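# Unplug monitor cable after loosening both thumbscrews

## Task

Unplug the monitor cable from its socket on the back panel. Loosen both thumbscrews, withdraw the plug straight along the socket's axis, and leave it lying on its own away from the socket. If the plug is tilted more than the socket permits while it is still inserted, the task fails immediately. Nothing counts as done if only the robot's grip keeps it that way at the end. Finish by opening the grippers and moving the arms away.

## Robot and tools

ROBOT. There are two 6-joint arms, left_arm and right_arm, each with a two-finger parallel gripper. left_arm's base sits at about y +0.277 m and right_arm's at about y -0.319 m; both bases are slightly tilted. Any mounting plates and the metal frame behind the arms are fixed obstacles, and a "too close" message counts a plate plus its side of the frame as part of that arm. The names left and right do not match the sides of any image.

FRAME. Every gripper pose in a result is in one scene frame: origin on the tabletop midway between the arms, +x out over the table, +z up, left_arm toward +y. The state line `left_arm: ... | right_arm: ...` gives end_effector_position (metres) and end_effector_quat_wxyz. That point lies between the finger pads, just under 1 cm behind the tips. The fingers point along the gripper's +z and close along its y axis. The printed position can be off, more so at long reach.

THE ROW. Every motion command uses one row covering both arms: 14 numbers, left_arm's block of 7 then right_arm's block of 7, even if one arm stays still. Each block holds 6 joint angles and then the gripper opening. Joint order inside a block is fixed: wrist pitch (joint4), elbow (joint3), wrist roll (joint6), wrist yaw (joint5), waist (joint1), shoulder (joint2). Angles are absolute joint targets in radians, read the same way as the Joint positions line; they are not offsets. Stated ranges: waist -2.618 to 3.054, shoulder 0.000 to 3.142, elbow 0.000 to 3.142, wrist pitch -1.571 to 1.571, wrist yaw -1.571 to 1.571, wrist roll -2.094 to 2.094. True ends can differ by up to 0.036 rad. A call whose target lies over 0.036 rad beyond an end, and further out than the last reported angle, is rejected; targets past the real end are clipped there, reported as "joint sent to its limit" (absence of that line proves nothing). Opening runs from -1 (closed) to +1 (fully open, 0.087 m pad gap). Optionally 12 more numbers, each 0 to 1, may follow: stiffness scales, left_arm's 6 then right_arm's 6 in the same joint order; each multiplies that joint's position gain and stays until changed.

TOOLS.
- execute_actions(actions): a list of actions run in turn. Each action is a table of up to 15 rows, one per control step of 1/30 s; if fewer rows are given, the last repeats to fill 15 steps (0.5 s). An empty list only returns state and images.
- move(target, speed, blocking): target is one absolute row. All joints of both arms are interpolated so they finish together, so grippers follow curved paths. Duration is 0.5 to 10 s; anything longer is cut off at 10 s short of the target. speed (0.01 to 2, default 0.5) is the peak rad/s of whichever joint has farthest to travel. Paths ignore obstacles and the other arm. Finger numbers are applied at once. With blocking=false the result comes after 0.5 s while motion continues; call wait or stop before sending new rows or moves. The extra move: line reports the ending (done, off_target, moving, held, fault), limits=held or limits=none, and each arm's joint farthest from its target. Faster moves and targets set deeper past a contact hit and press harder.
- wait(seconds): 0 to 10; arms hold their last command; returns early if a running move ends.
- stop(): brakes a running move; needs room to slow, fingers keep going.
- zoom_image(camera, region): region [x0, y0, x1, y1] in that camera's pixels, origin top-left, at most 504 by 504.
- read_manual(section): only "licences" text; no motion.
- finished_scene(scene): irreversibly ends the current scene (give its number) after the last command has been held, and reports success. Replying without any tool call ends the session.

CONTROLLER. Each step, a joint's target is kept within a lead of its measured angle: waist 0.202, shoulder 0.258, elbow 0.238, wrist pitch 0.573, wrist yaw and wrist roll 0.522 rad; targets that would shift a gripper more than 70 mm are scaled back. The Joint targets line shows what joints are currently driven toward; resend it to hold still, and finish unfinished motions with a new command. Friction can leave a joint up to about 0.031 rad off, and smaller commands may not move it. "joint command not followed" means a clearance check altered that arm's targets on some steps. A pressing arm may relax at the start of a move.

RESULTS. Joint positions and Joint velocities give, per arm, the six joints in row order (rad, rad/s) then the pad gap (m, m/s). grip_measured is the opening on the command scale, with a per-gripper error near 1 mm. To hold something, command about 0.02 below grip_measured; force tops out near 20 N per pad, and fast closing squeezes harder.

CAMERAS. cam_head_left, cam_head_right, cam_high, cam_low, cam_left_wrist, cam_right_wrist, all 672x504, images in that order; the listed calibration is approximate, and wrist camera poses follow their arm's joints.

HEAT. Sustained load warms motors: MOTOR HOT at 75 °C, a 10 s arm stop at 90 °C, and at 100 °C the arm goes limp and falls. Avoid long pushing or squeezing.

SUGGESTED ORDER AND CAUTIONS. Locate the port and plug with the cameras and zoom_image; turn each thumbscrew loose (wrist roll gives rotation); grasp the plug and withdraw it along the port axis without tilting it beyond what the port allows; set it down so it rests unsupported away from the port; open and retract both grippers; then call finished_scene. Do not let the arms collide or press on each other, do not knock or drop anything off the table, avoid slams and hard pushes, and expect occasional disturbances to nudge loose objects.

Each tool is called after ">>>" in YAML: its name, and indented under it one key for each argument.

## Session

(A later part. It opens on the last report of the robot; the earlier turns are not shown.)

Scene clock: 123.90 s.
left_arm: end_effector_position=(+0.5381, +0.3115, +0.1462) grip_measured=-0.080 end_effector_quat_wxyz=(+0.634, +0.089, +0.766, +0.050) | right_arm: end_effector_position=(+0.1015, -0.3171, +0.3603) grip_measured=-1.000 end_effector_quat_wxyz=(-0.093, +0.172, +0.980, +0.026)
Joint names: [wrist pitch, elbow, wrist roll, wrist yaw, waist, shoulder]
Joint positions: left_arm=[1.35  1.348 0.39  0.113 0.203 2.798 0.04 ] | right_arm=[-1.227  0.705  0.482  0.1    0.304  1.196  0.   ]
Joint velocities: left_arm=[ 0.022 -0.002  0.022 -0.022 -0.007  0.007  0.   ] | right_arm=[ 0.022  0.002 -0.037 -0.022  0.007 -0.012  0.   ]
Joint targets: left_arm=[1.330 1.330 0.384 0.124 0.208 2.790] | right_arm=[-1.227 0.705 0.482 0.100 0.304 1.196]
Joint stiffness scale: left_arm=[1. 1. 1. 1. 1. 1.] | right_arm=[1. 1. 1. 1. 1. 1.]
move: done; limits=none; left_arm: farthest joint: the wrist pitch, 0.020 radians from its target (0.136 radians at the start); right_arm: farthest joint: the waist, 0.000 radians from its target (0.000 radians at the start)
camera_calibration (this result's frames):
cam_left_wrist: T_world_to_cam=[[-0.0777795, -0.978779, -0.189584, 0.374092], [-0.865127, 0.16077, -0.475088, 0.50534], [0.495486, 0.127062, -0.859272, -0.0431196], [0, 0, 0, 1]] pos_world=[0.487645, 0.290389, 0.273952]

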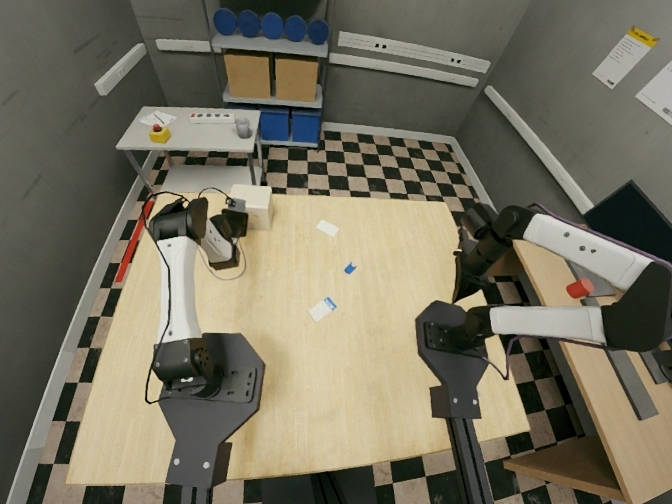

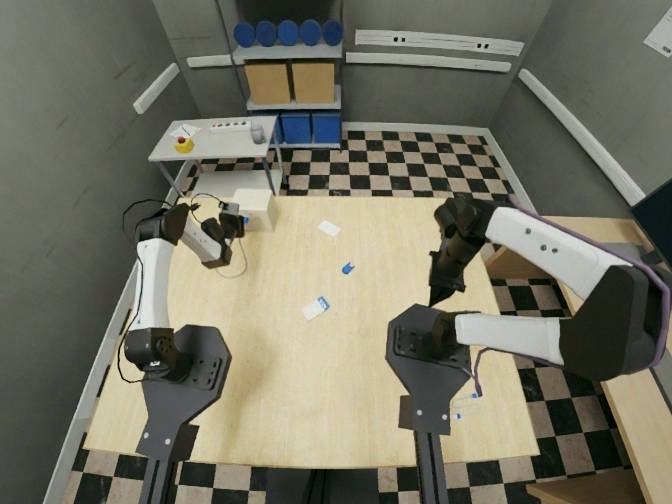

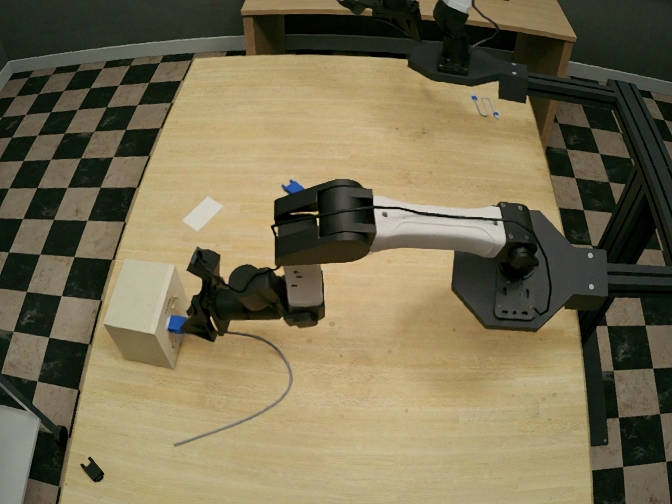

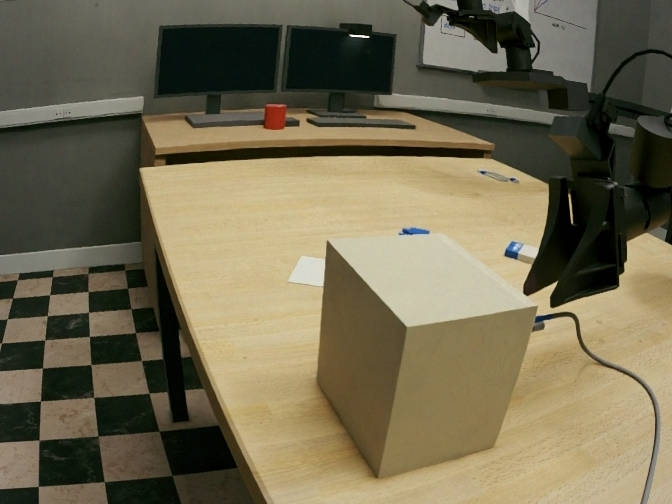

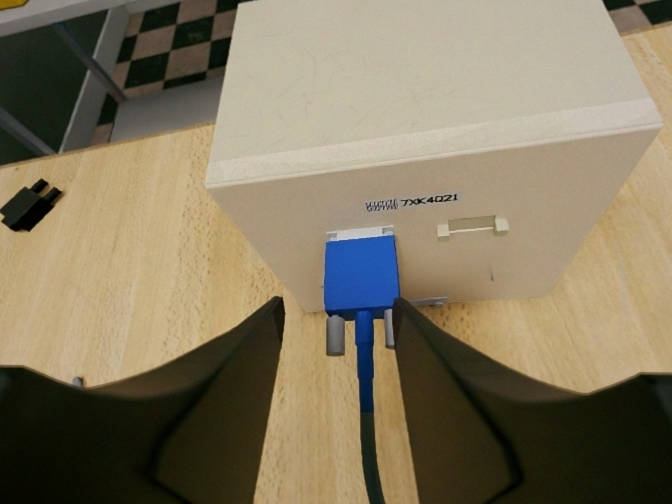

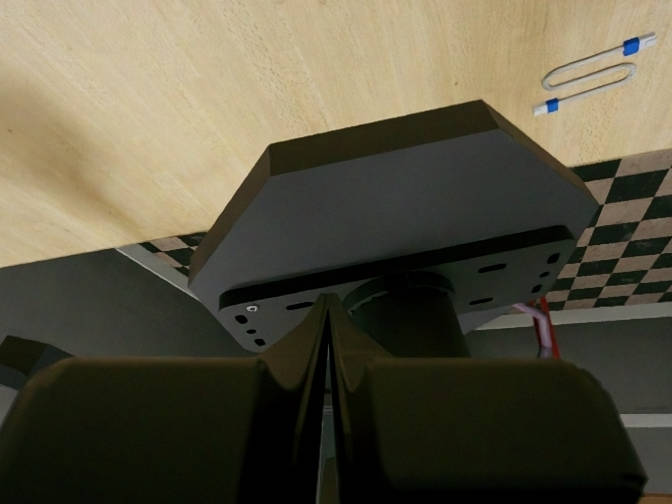

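>>> move:
  target: [1.325,1.475,0.384,0.124,0.218,2.936,0.25,-1.227,0.705,0.482,0.1,0.304,1.196,-1]
  speed: 0.25

>>> execute_actions:
  actions:
    - [[1.325,1.475,0.384,0.124,0.218,2.936,0,-1.227,0.705,0.482,0.1,0.304,1.196,-1],[1.325,1.475,0.384,0.124,0.218,2.936,-0.1,-1.227,0.705,0.482,0.1,0.304,1.196,-1],[1.325,1.475,0.384,0.124,0.218,2.936,-0.18,-1.227,0.705,0.482,0.1,0.304,1.196,-1],[1.325,1.475,0.384,0.124,0.218,2.936,-0.2,-1.227,0.705,0.482,0.1,0.304,1.196,-1],[1.325,1.475,0.384,0.124,0.218,2.936,-0.22,-1.227,0.705,0.482,0.1,0.304,1.196,-1],[1.325,1.475,0.384,0.124,0.218,2.936,-0.24,-1.227,0.705,0.482,0.1,0.304,1.196,-1],[1.325,1.475,0.384,0.124,0.218,2.936,-0.26,-1.227,0.705,0.482,0.1,0.304,1.196,-1],[1.325,1.475,0.384,0.124,0.218,2.936,-0.28,-1.227,0.705,0.482,0.1,0.304,1.196,-1],[1.325,1.475,0.384,0.124,0.218,2.936,-0.32,-1.227,0.705,0.482,0.1,0.304,1.196,-1]]

>>> move:
  target: [1.385,1.497,-0.02,0.254,0.278,2.949,-0.32,-1.227,0.705,0.482,0.1,0.304,1.196,-1]
  speed: 0.3

Scene clock: 126.00 s.
left_arm: end_effector_position=(+0.5390, +0.3085, +0.1086) grip_measured=+0.250 end_effector_quat_wxyz=(+0.626, +0.088, +0.773, +0.049) | right_arm: end_effector_position=(+0.1015, -0.3171, +0.3603) grip_measured=-1.000 end_effector_quat_wxyz=(-0.093, +0.172, +0.980, +0.026)
Joint names: [wrist pitch, elbow, wrist roll, wrist yaw, waist, shoulder]
Joint positions: left_arm=[1.341 1.459 0.39  0.114 0.209 2.92  0.055] | right_arm=[-1.227  0.705  0.482  0.1    0.304  1.196  0.   ]
Joint velocities: left_arm=[ 0.007 -0.007 -0.007 -0.007  0.012  0.017 -0.001] | right_arm=[-0.007 -0.002 -0.095  0.051  0.007  0.002  0.   ]
Joint targets: left_arm=[1.325 1.475 0.384 0.124 0.218 2.936] | right_arm=[-1.227 0.705 0.482 0.100 0.304 1.196]
Joint stiffness scale: left_arm=[1. 1. 1. 1. 1. 1.] | right_arm=[1. 1. 1. 1. 1. 1.]
move: done; limits=none; left_arm: farthest joint: the shoulder, 0.016 radians from its target (0.138 radians at the start); right_arm: farthest joint: the waist, 0.000 radians from its target (0.000 radians at the start)
camera_calibration (this result's frames):
cam_left_wrist: T_world_to_cam=[[-0.0804068, -0.979338, -0.18556, 0.365275], [-0.875344, 0.158423, -0.456811, 0.492937], [0.476769, 0.125698, -0.869995, -0.0638378], [0, 0, 0, 1]] pos_world=[0.491296, 0.287659, 0.237421]

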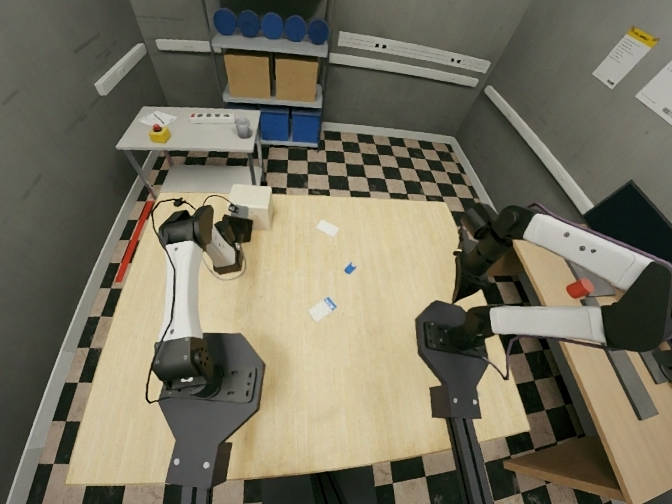

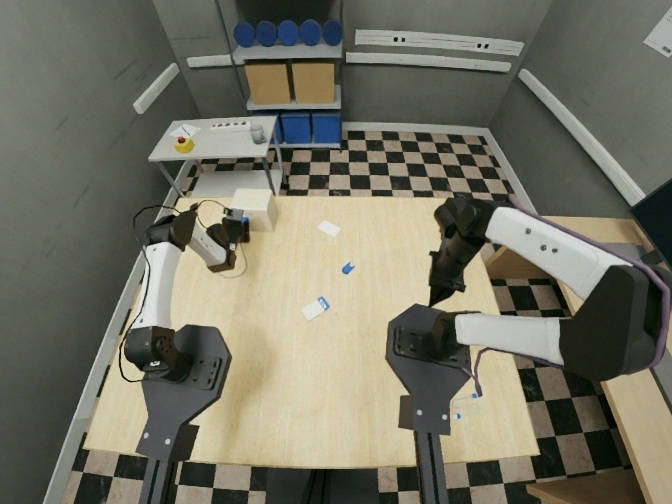

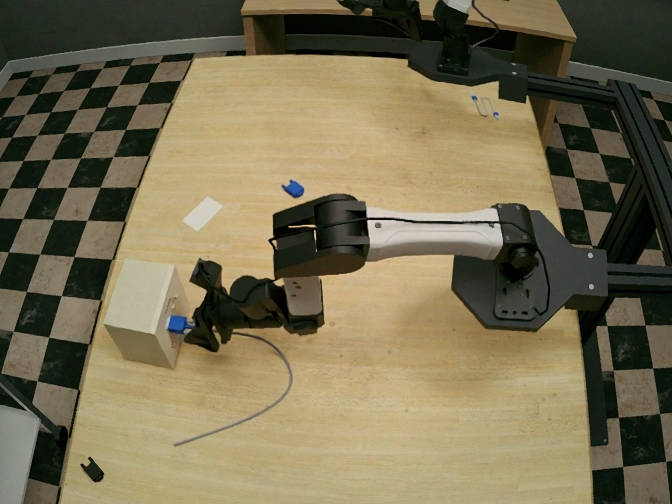

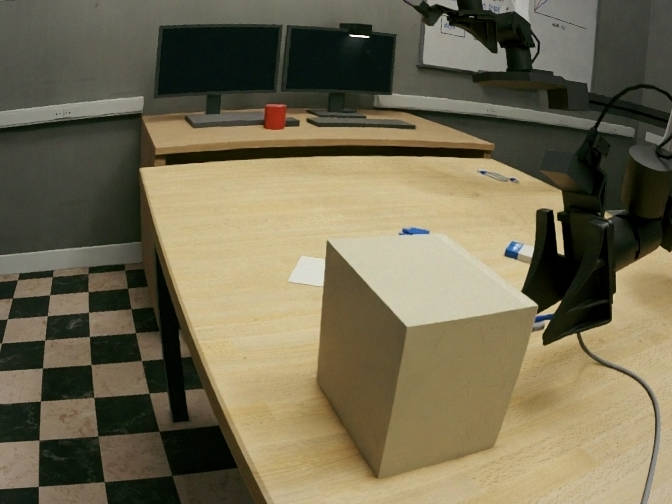

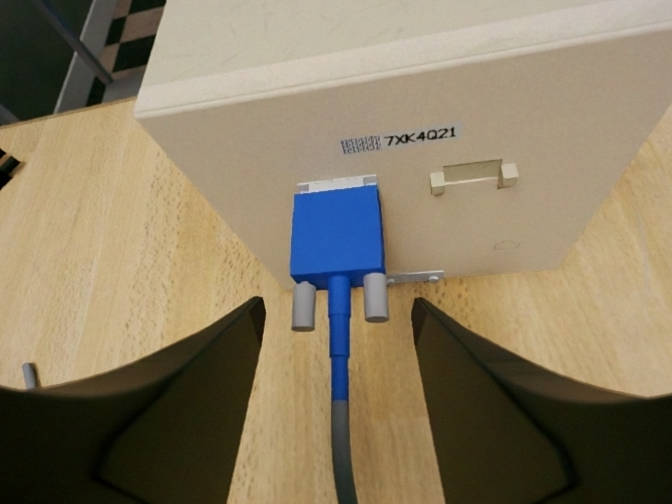

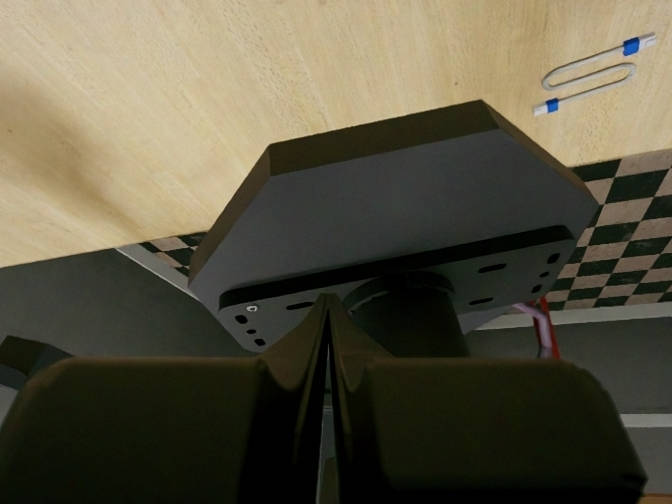

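Scene clock: 126.50 s.
left_arm: end_effector_position=(+0.5390, +0.3082, +0.1087) grip_measured=-0.309 end_effector_quat_wxyz=(+0.627, +0.088, +0.773, +0.048) | right_arm: end_effector_position=(+0.1015, -0.3171, +0.3603) grip_measured=-1.000 end_effector_quat_wxyz=(-0.093, +0.172, +0.980, +0.026)
Joint names: [wrist pitch, elbow, wrist roll, wrist yaw, waist, shoulder]
Joint positions: left_arm=[1.341 1.459 0.389 0.116 0.209 2.92  0.03 ] | right_arm=[-1.227  0.705  0.482  0.1    0.304  1.196  0.   ]
Joint velocities: left_arm=[ 0.051 -0.002  0.007 -0.081 -0.012  0.002  0.   ] | right_arm=[ 0.037 -0.007 -0.022  0.022  0.007  0.002  0.   ]
Joint targets: left_arm=[1.325 1.475 0.384 0.124 0.218 2.936] | right_arm=[-1.227 0.705 0.482 0.100 0.304 1.196]
Joint stiffness scale: left_arm=[1. 1. 1. 1. 1. 1.] | right_arm=[1. 1. 1. 1. 1. 1.]
camera_calibration (this result's frames):
cam_left_wrist: T_world_to_cam=[[-0.0819779, -0.979416, -0.184458, 0.365685], [-0.874926, 0.159355, -0.457286, 0.492583], [0.477267, 0.1239, -0.86998, -0.063477], [0, 0, 0, 1]] pos_world=[0.491247, 0.287526, 0.237481]

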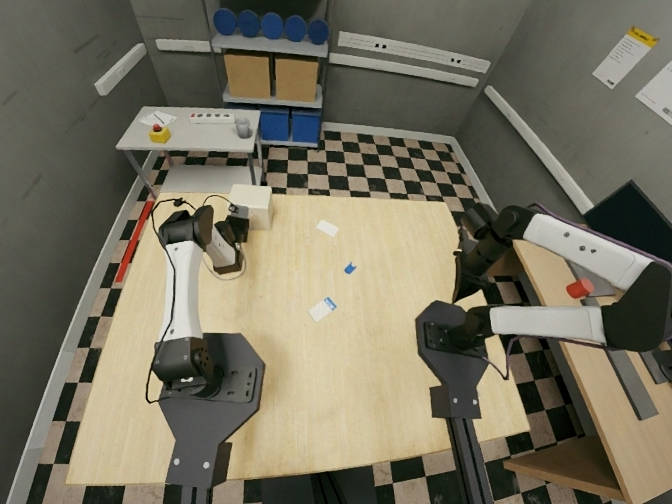

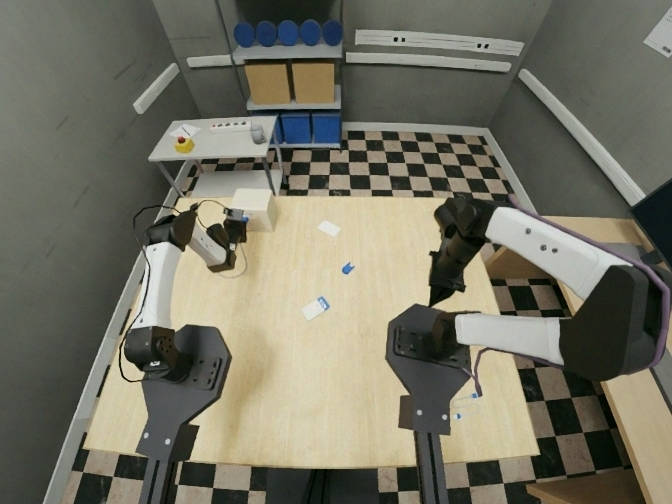

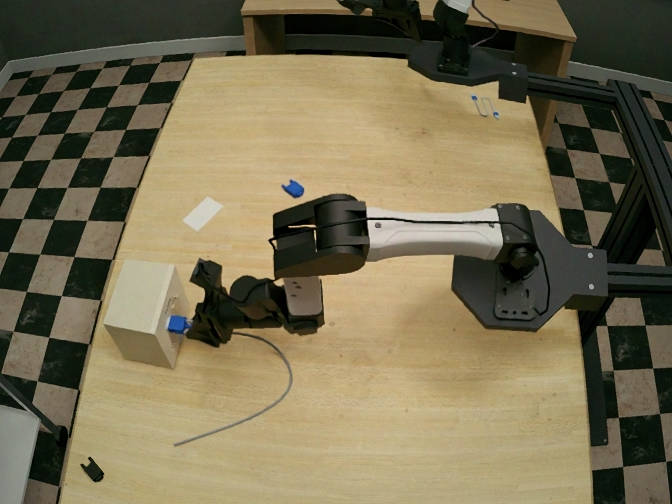

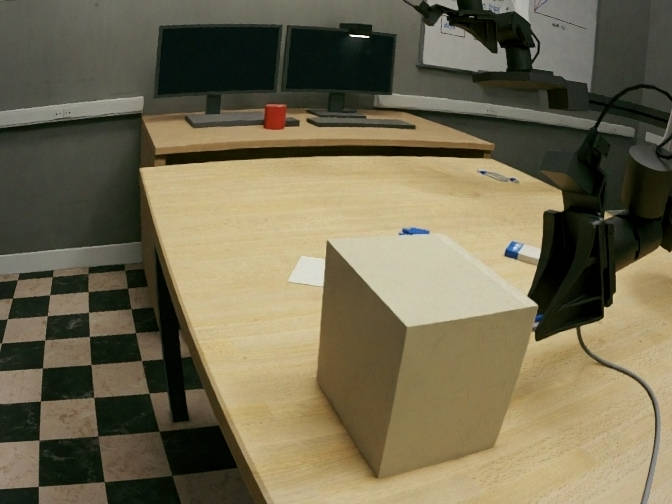

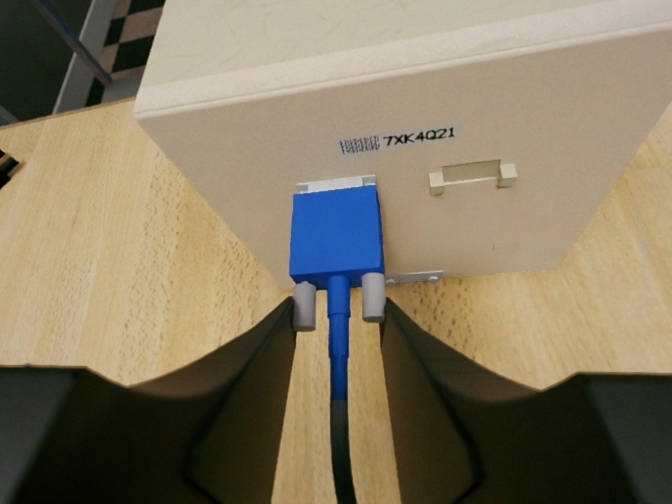

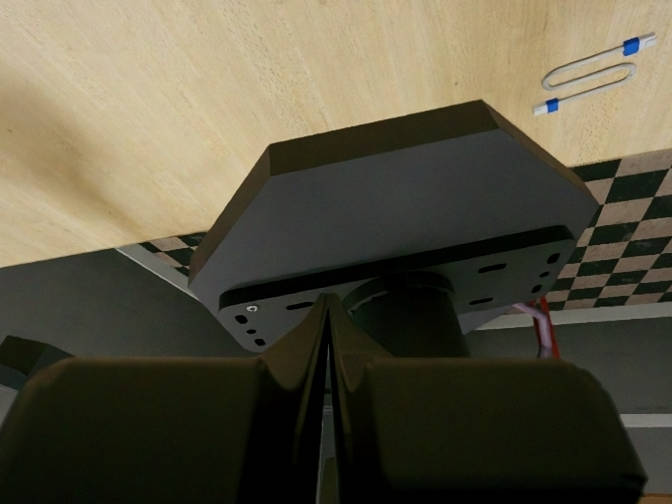

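Scene clock: 128.53 s.
left_arm: end_effector_position=(+0.5386, +0.3047, +0.1048) grip_measured=-0.316 end_effector_quat_wxyz=(+0.629, -0.044, +0.770, -0.102) | right_arm: end_effector_position=(+0.1015, -0.3171, +0.3603) grip_measured=-1.000 end_effector_quat_wxyz=(-0.093, +0.172, +0.980, +0.026)
Joint names: [wrist pitch, elbow, wrist roll, wrist yaw, waist, shoulder]
Joint positions: left_arm=[ 1.336  1.489 -0.001  0.239  0.265  2.939  0.03 ] | right_arm=[-1.227  0.705  0.482  0.1    0.304  1.196  0.   ]
Joint velocities: left_arm=[ 0.066 -0.017 -0.022 -0.022  0.002 -0.007 -0.   ] | right_arm=[ 0.022 -0.007 -0.007 -0.022 -0.002  0.002  0.   ]
Joint targets: left_arm=[1.385 1.497 -0.020 0.254 0.278 2.949] | right_arm=[-1.227 0.705 0.482 0.100 0.304 1.196]
Joint stiffness scale: left_arm=[1. 1. 1. 1. 1. 1.] | right_arm=[1. 1. 1. 1. 1. 1.]
move: off_target (left_arm); limits=none; left_arm: farthest joint: the wrist pitch, 0.049 radians from its target (0.044 radians at the start); right_arm: farthest joint: the waist, 0.000 radians from its target (0.000 radians at the start)
camera_calibration (this result's frames):
cam_left_wrist: T_world_to_cam=[[-0.0646927, -0.975086, 0.212186, 0.309373], [-0.879223, -0.0448772, -0.474292, 0.557235], [0.471998, -0.217242, -0.854414, 0.0389424], [0, 0, 0, 1]] pos_world=[0.491567, 0.335132, 0.23192]

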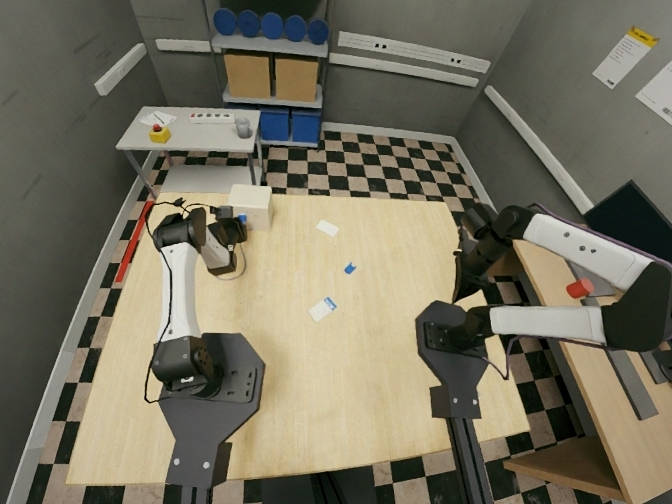

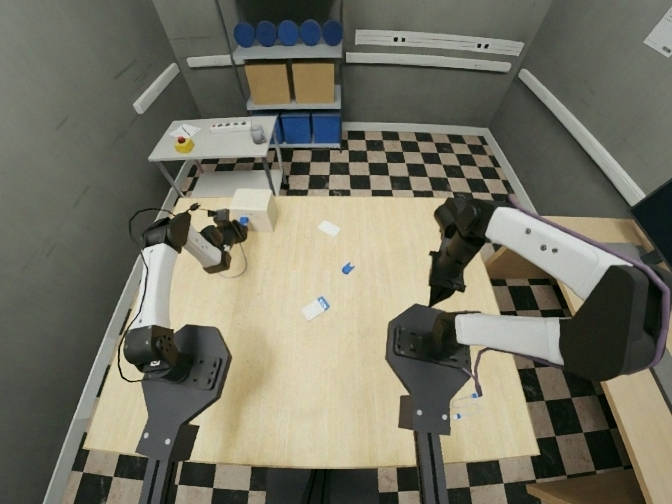

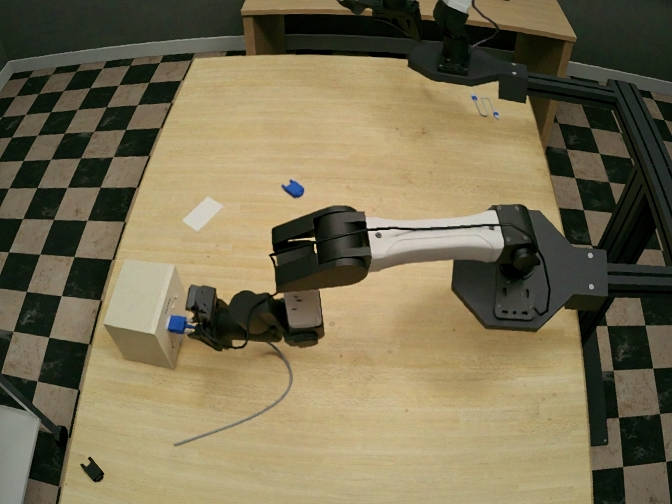

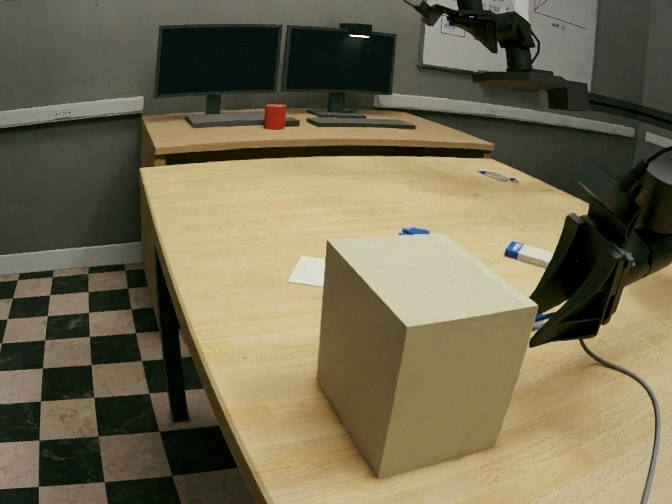

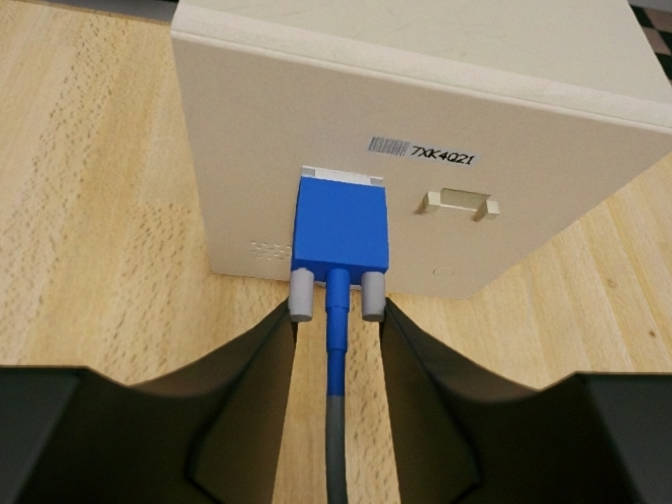

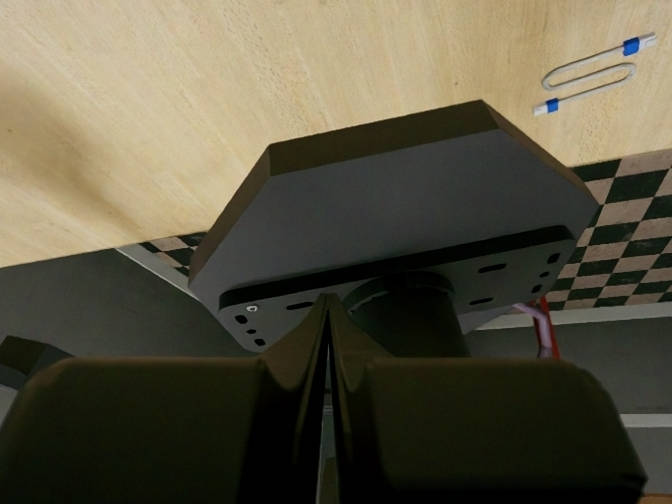

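>>> move:
  target: [1.36,1.445,0.396,0.104,0.2,2.912,-0.1,-1.227,0.705,0.482,0.1,0.304,1.196,-1]
  speed: 0.6

>>> execute_actions:
  actions:
    - [[1.36,1.445,0.396,0.104,0.2,2.912,-0.2,-1.227,0.705,0.482,0.1,0.304,1.196,-1],[1.36,1.445,0.396,0.104,0.2,2.912,-0.23,-1.227,0.705,0.482,0.1,0.304,1.196,-1],[1.36,1.445,0.396,0.104,0.2,2.912,-0.26,-1.227,0.705,0.482,0.1,0.304,1.196,-1],[1.36,1.445,0.396,0.104,0.2,2.912,-0.29,-1.227,0.705,0.482,0.1,0.304,1.196,-1],[1.36,1.445,0.396,0.104,0.2,2.912,-0.33,-1.227,0.705,0.482,0.1,0.304,1.196,-1]]

>>> move:
  target: [1.43,1.497,-0.02,0.254,0.278,2.94,-0.33,-1.227,0.705,0.482,0.1,0.304,1.196,-1]
  speed: 0.3

>>> zoom_image:
  camera: "cam_left_wrist"
  region: [260, 200, 420, 360]

Scene clock: 131.27 s.
left_arm: end_effector_position=(+0.5417, +0.3073, +0.1130) grip_measured=-0.100 end_effector_quat_wxyz=(+0.633, +0.089, +0.767, +0.049) | right_arm: end_effector_position=(+0.1015, -0.3171, +0.3603) grip_measured=-1.000 end_effector_quat_wxyz=(-0.093, +0.172, +0.980, +0.026)
Joint names: [wrist pitch, elbow, wrist roll, wrist yaw, waist, shoulder]
Joint positions: left_arm=[1.355 1.464 0.389 0.116 0.206 2.922 0.039] | right_arm=[-1.227  0.705  0.482  0.1    0.304  1.196  0.   ]
Joint velocities: left_arm=[-0.022 -0.002 -0.022 -0.066 -0.017  0.002  0.   ] | right_arm=[-0.081 -0.007  0.066 -0.066 -0.002 -0.017  0.   ]
Joint targets: left_arm=[1.360 1.445 0.396 0.104 0.200 2.912] | right_arm=[-1.227 0.705 0.482 0.100 0.304 1.196]
Joint stiffness scale: left_arm=[1. 1. 1. 1. 1. 1.] | right_arm=[1. 1. 1. 1. 1. 1.]
move: done; limits=none; left_arm: farthest joint: the elbow, 0.019 radians from its target (0.044 radians at the start); right_arm: farthest joint: the waist, 0.000 radians from its target (0.000 radians at the start)
camera_calibration (this result's frames):
cam_left_wrist: T_world_to_cam=[[-0.0791398, -0.978998, -0.187882, 0.364528], [-0.866567, 0.160724, -0.472472, 0.493763], [0.492746, 0.125421, -0.861087, -0.0707418], [0, 0, 0, 1]] pos_world=[0.491585, 0.286385, 0.240863]

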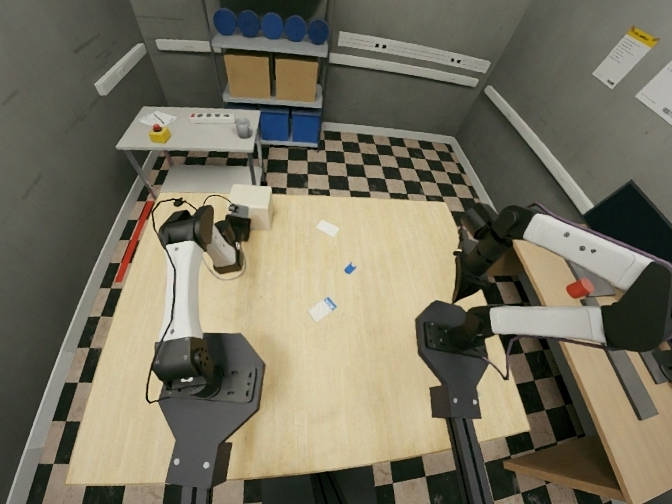

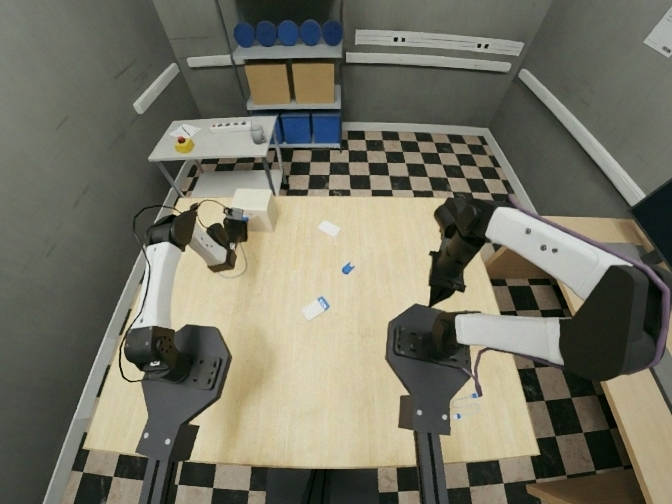

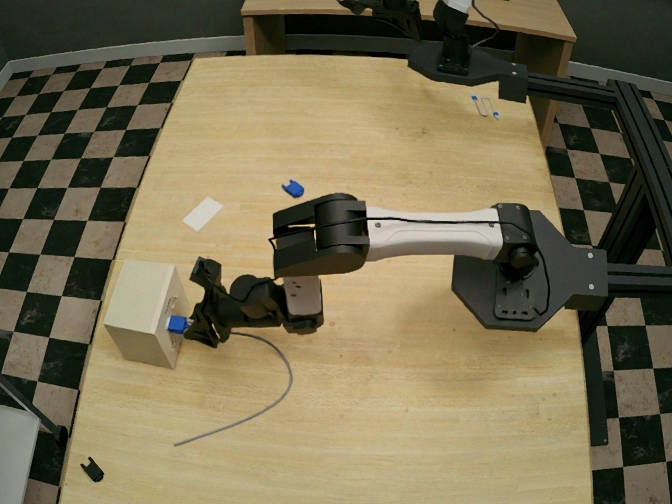

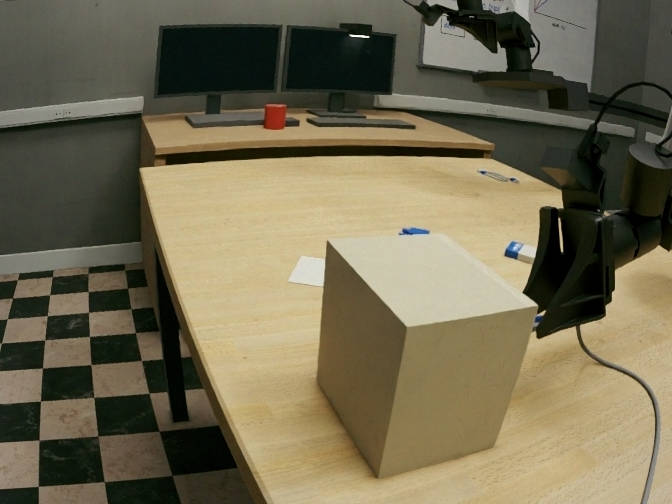

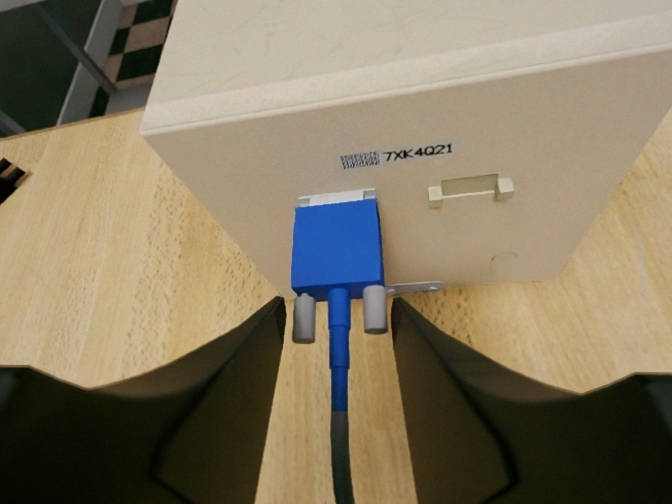

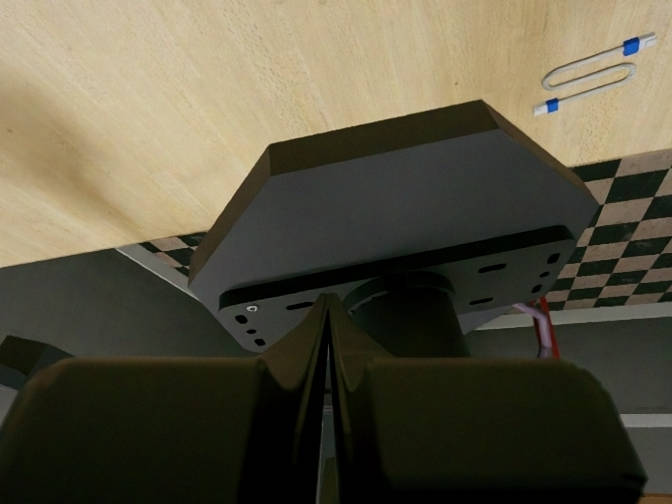

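Scene clock: 131.77 s.
left_arm: end_effector_position=(+0.5417, +0.3072, +0.1130) grip_measured=-0.300 end_effector_quat_wxyz=(+0.633, +0.089, +0.767, +0.050) | right_arm: end_effector_position=(+0.1015, -0.3171, +0.3603) grip_measured=-1.000 end_effector_quat_wxyz=(-0.093, +0.172, +0.980, +0.026)
Joint names: [wrist pitch, elbow, wrist roll, wrist yaw, waist, shoulder]
Joint positions: left_arm=[1.355 1.464 0.391 0.115 0.205 2.922 0.031] | right_arm=[-1.227  0.705  0.482  0.1    0.304  1.196  0.   ]
Joint velocities: left_arm=[-0.022  0.007 -0.007  0.007  0.007  0.012 -0.   ] | right_arm=[-0.007  0.002  0.051 -0.051 -0.017 -0.012  0.   ]
Joint targets: left_arm=[1.360 1.445 0.396 0.104 0.200 2.912] | right_arm=[-1.227 0.705 0.482 0.100 0.304 1.196]
Joint stiffness scale: left_arm=[1. 1. 1. 1. 1. 1.] | right_arm=[1. 1. 1. 1. 1. 1.]
camera_calibration (this result's frames):
cam_left_wrist: T_world_to_cam=[[-0.0790786, -0.9787, -0.189456, 0.364555], [-0.866586, 0.161427, -0.472196, 0.493561], [0.492722, 0.126839, -0.860893, -0.0711667], [0, 0, 0, 1]] pos_world=[0.491607, 0.286142, 0.240858]

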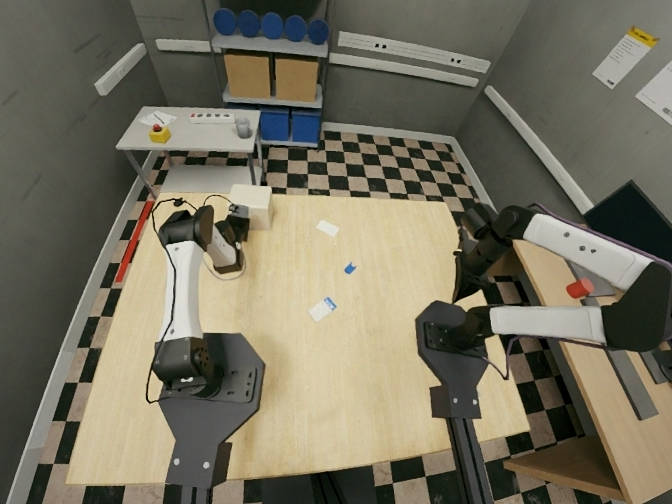

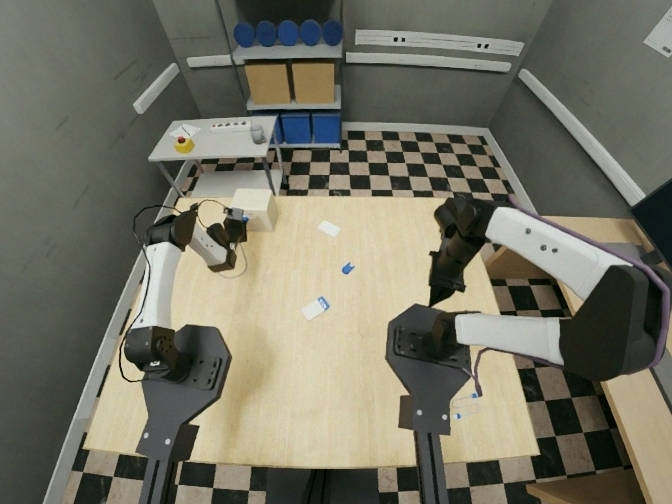

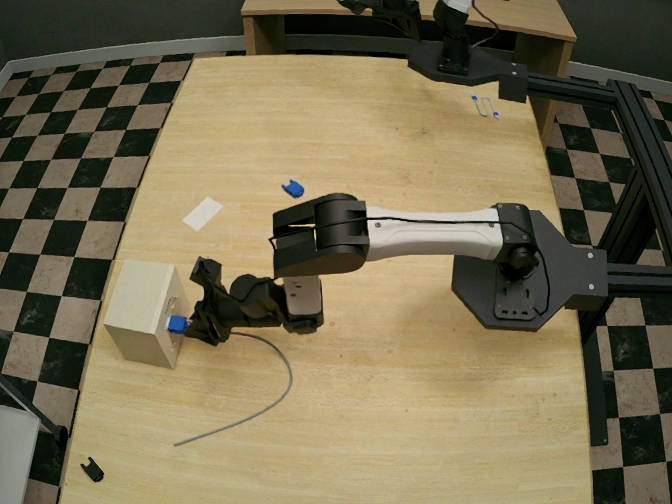

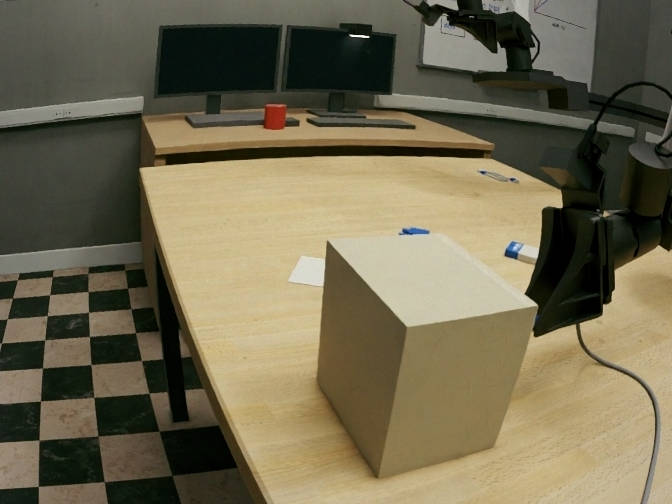

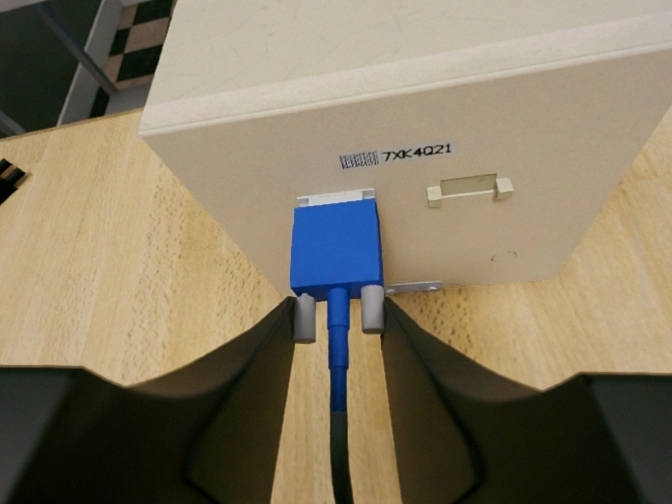

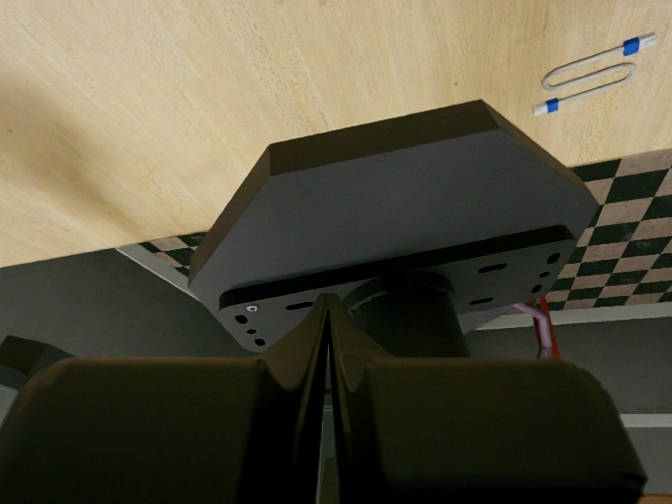

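Scene clock: 133.73 s.
left_arm: end_effector_position=(+0.5413, +0.3058, +0.1099) grip_measured=-0.297 end_effector_quat_wxyz=(+0.636, -0.039, +0.765, -0.096) | right_arm: end_effector_position=(+0.1015, -0.3171, +0.3603) grip_measured=-1.000 end_effector_quat_wxyz=(-0.093, +0.172, +0.980, +0.026)
Joint names: [wrist pitch, elbow, wrist roll, wrist yaw, waist, shoulder]
Joint positions: left_arm=[1.35  1.49  0.012 0.235 0.263 2.936 0.031] | right_arm=[-1.227  0.705  0.482  0.1    0.304  1.196  0.   ]
Joint velocities: left_arm=[ 0.007  0.002 -0.007  0.022 -0.007 -0.002 -0.   ] | right_arm=[-0.037 -0.012  0.007  0.037  0.002  0.002  0.   ]
Joint targets: left_arm=[1.430 1.497 -0.020 0.254 0.278 2.940] | right_arm=[-1.227 0.705 0.482 0.100 0.304 1.196]
Joint stiffness scale: left_arm=[1. 1. 1. 1. 1. 1.] | right_arm=[1. 1. 1. 1. 1. 1.]
move: off_target (left_arm); limits=none; left_arm: farthest joint: the wrist pitch, 0.080 radians from its target (0.075 radians at the start); right_arm: farthest joint: the waist, 0.000 radians from its target (0.000 radians at the start)
camera_calibration (this result's frames):
cam_left_wrist: T_world_to_cam=[[-0.066761, -0.978375, 0.19577, 0.313382], [-0.870096, -0.0389436, -0.491341, 0.557277], [0.488339, -0.203142, -0.84868, 0.0285021], [0, 0, 0, 1]] pos_world=[0.491888, 0.334097, 0.236651]

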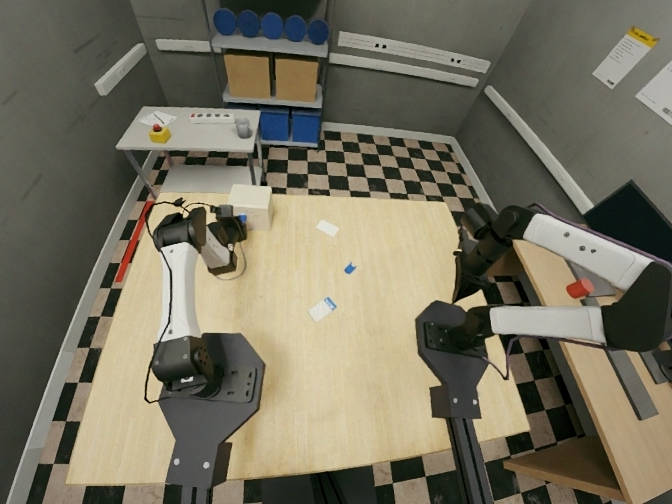

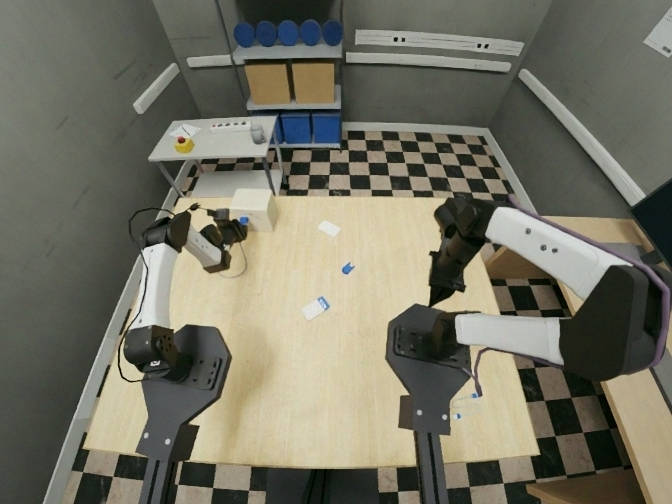

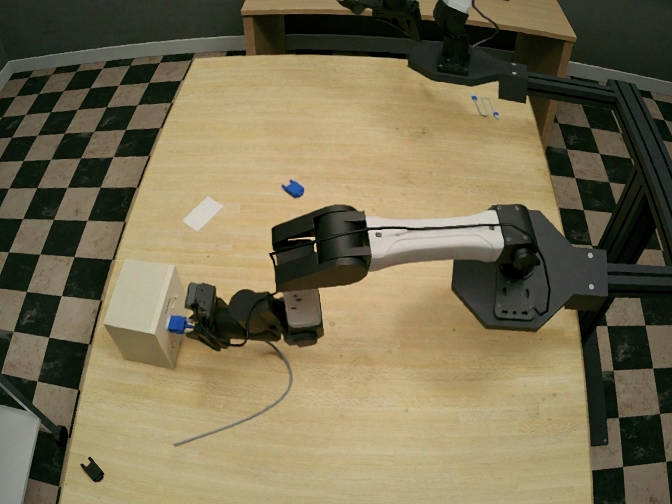

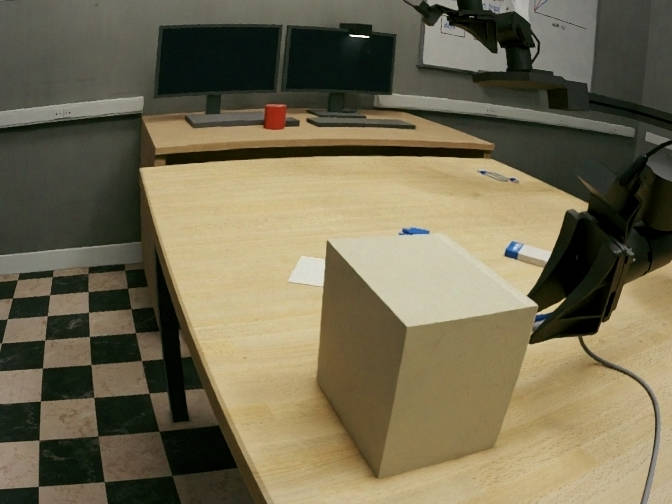

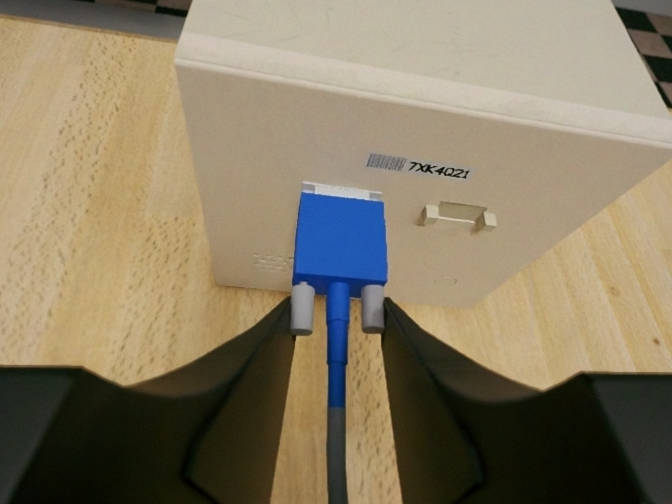

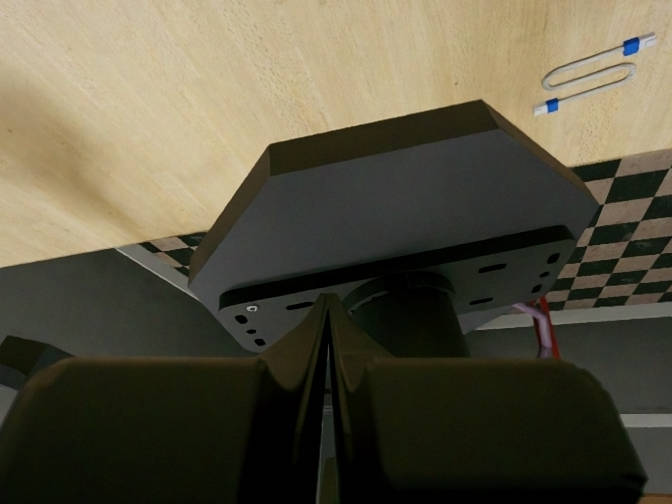

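Region (260, 200, 420, 360) of cam_left_wrist's 672x504 image, scaled by 3.150, with more detail than that image has.

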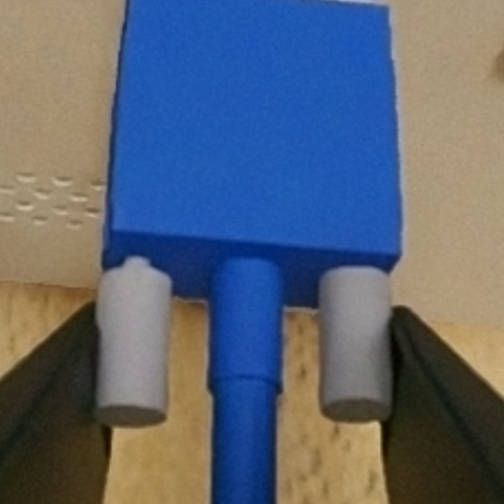

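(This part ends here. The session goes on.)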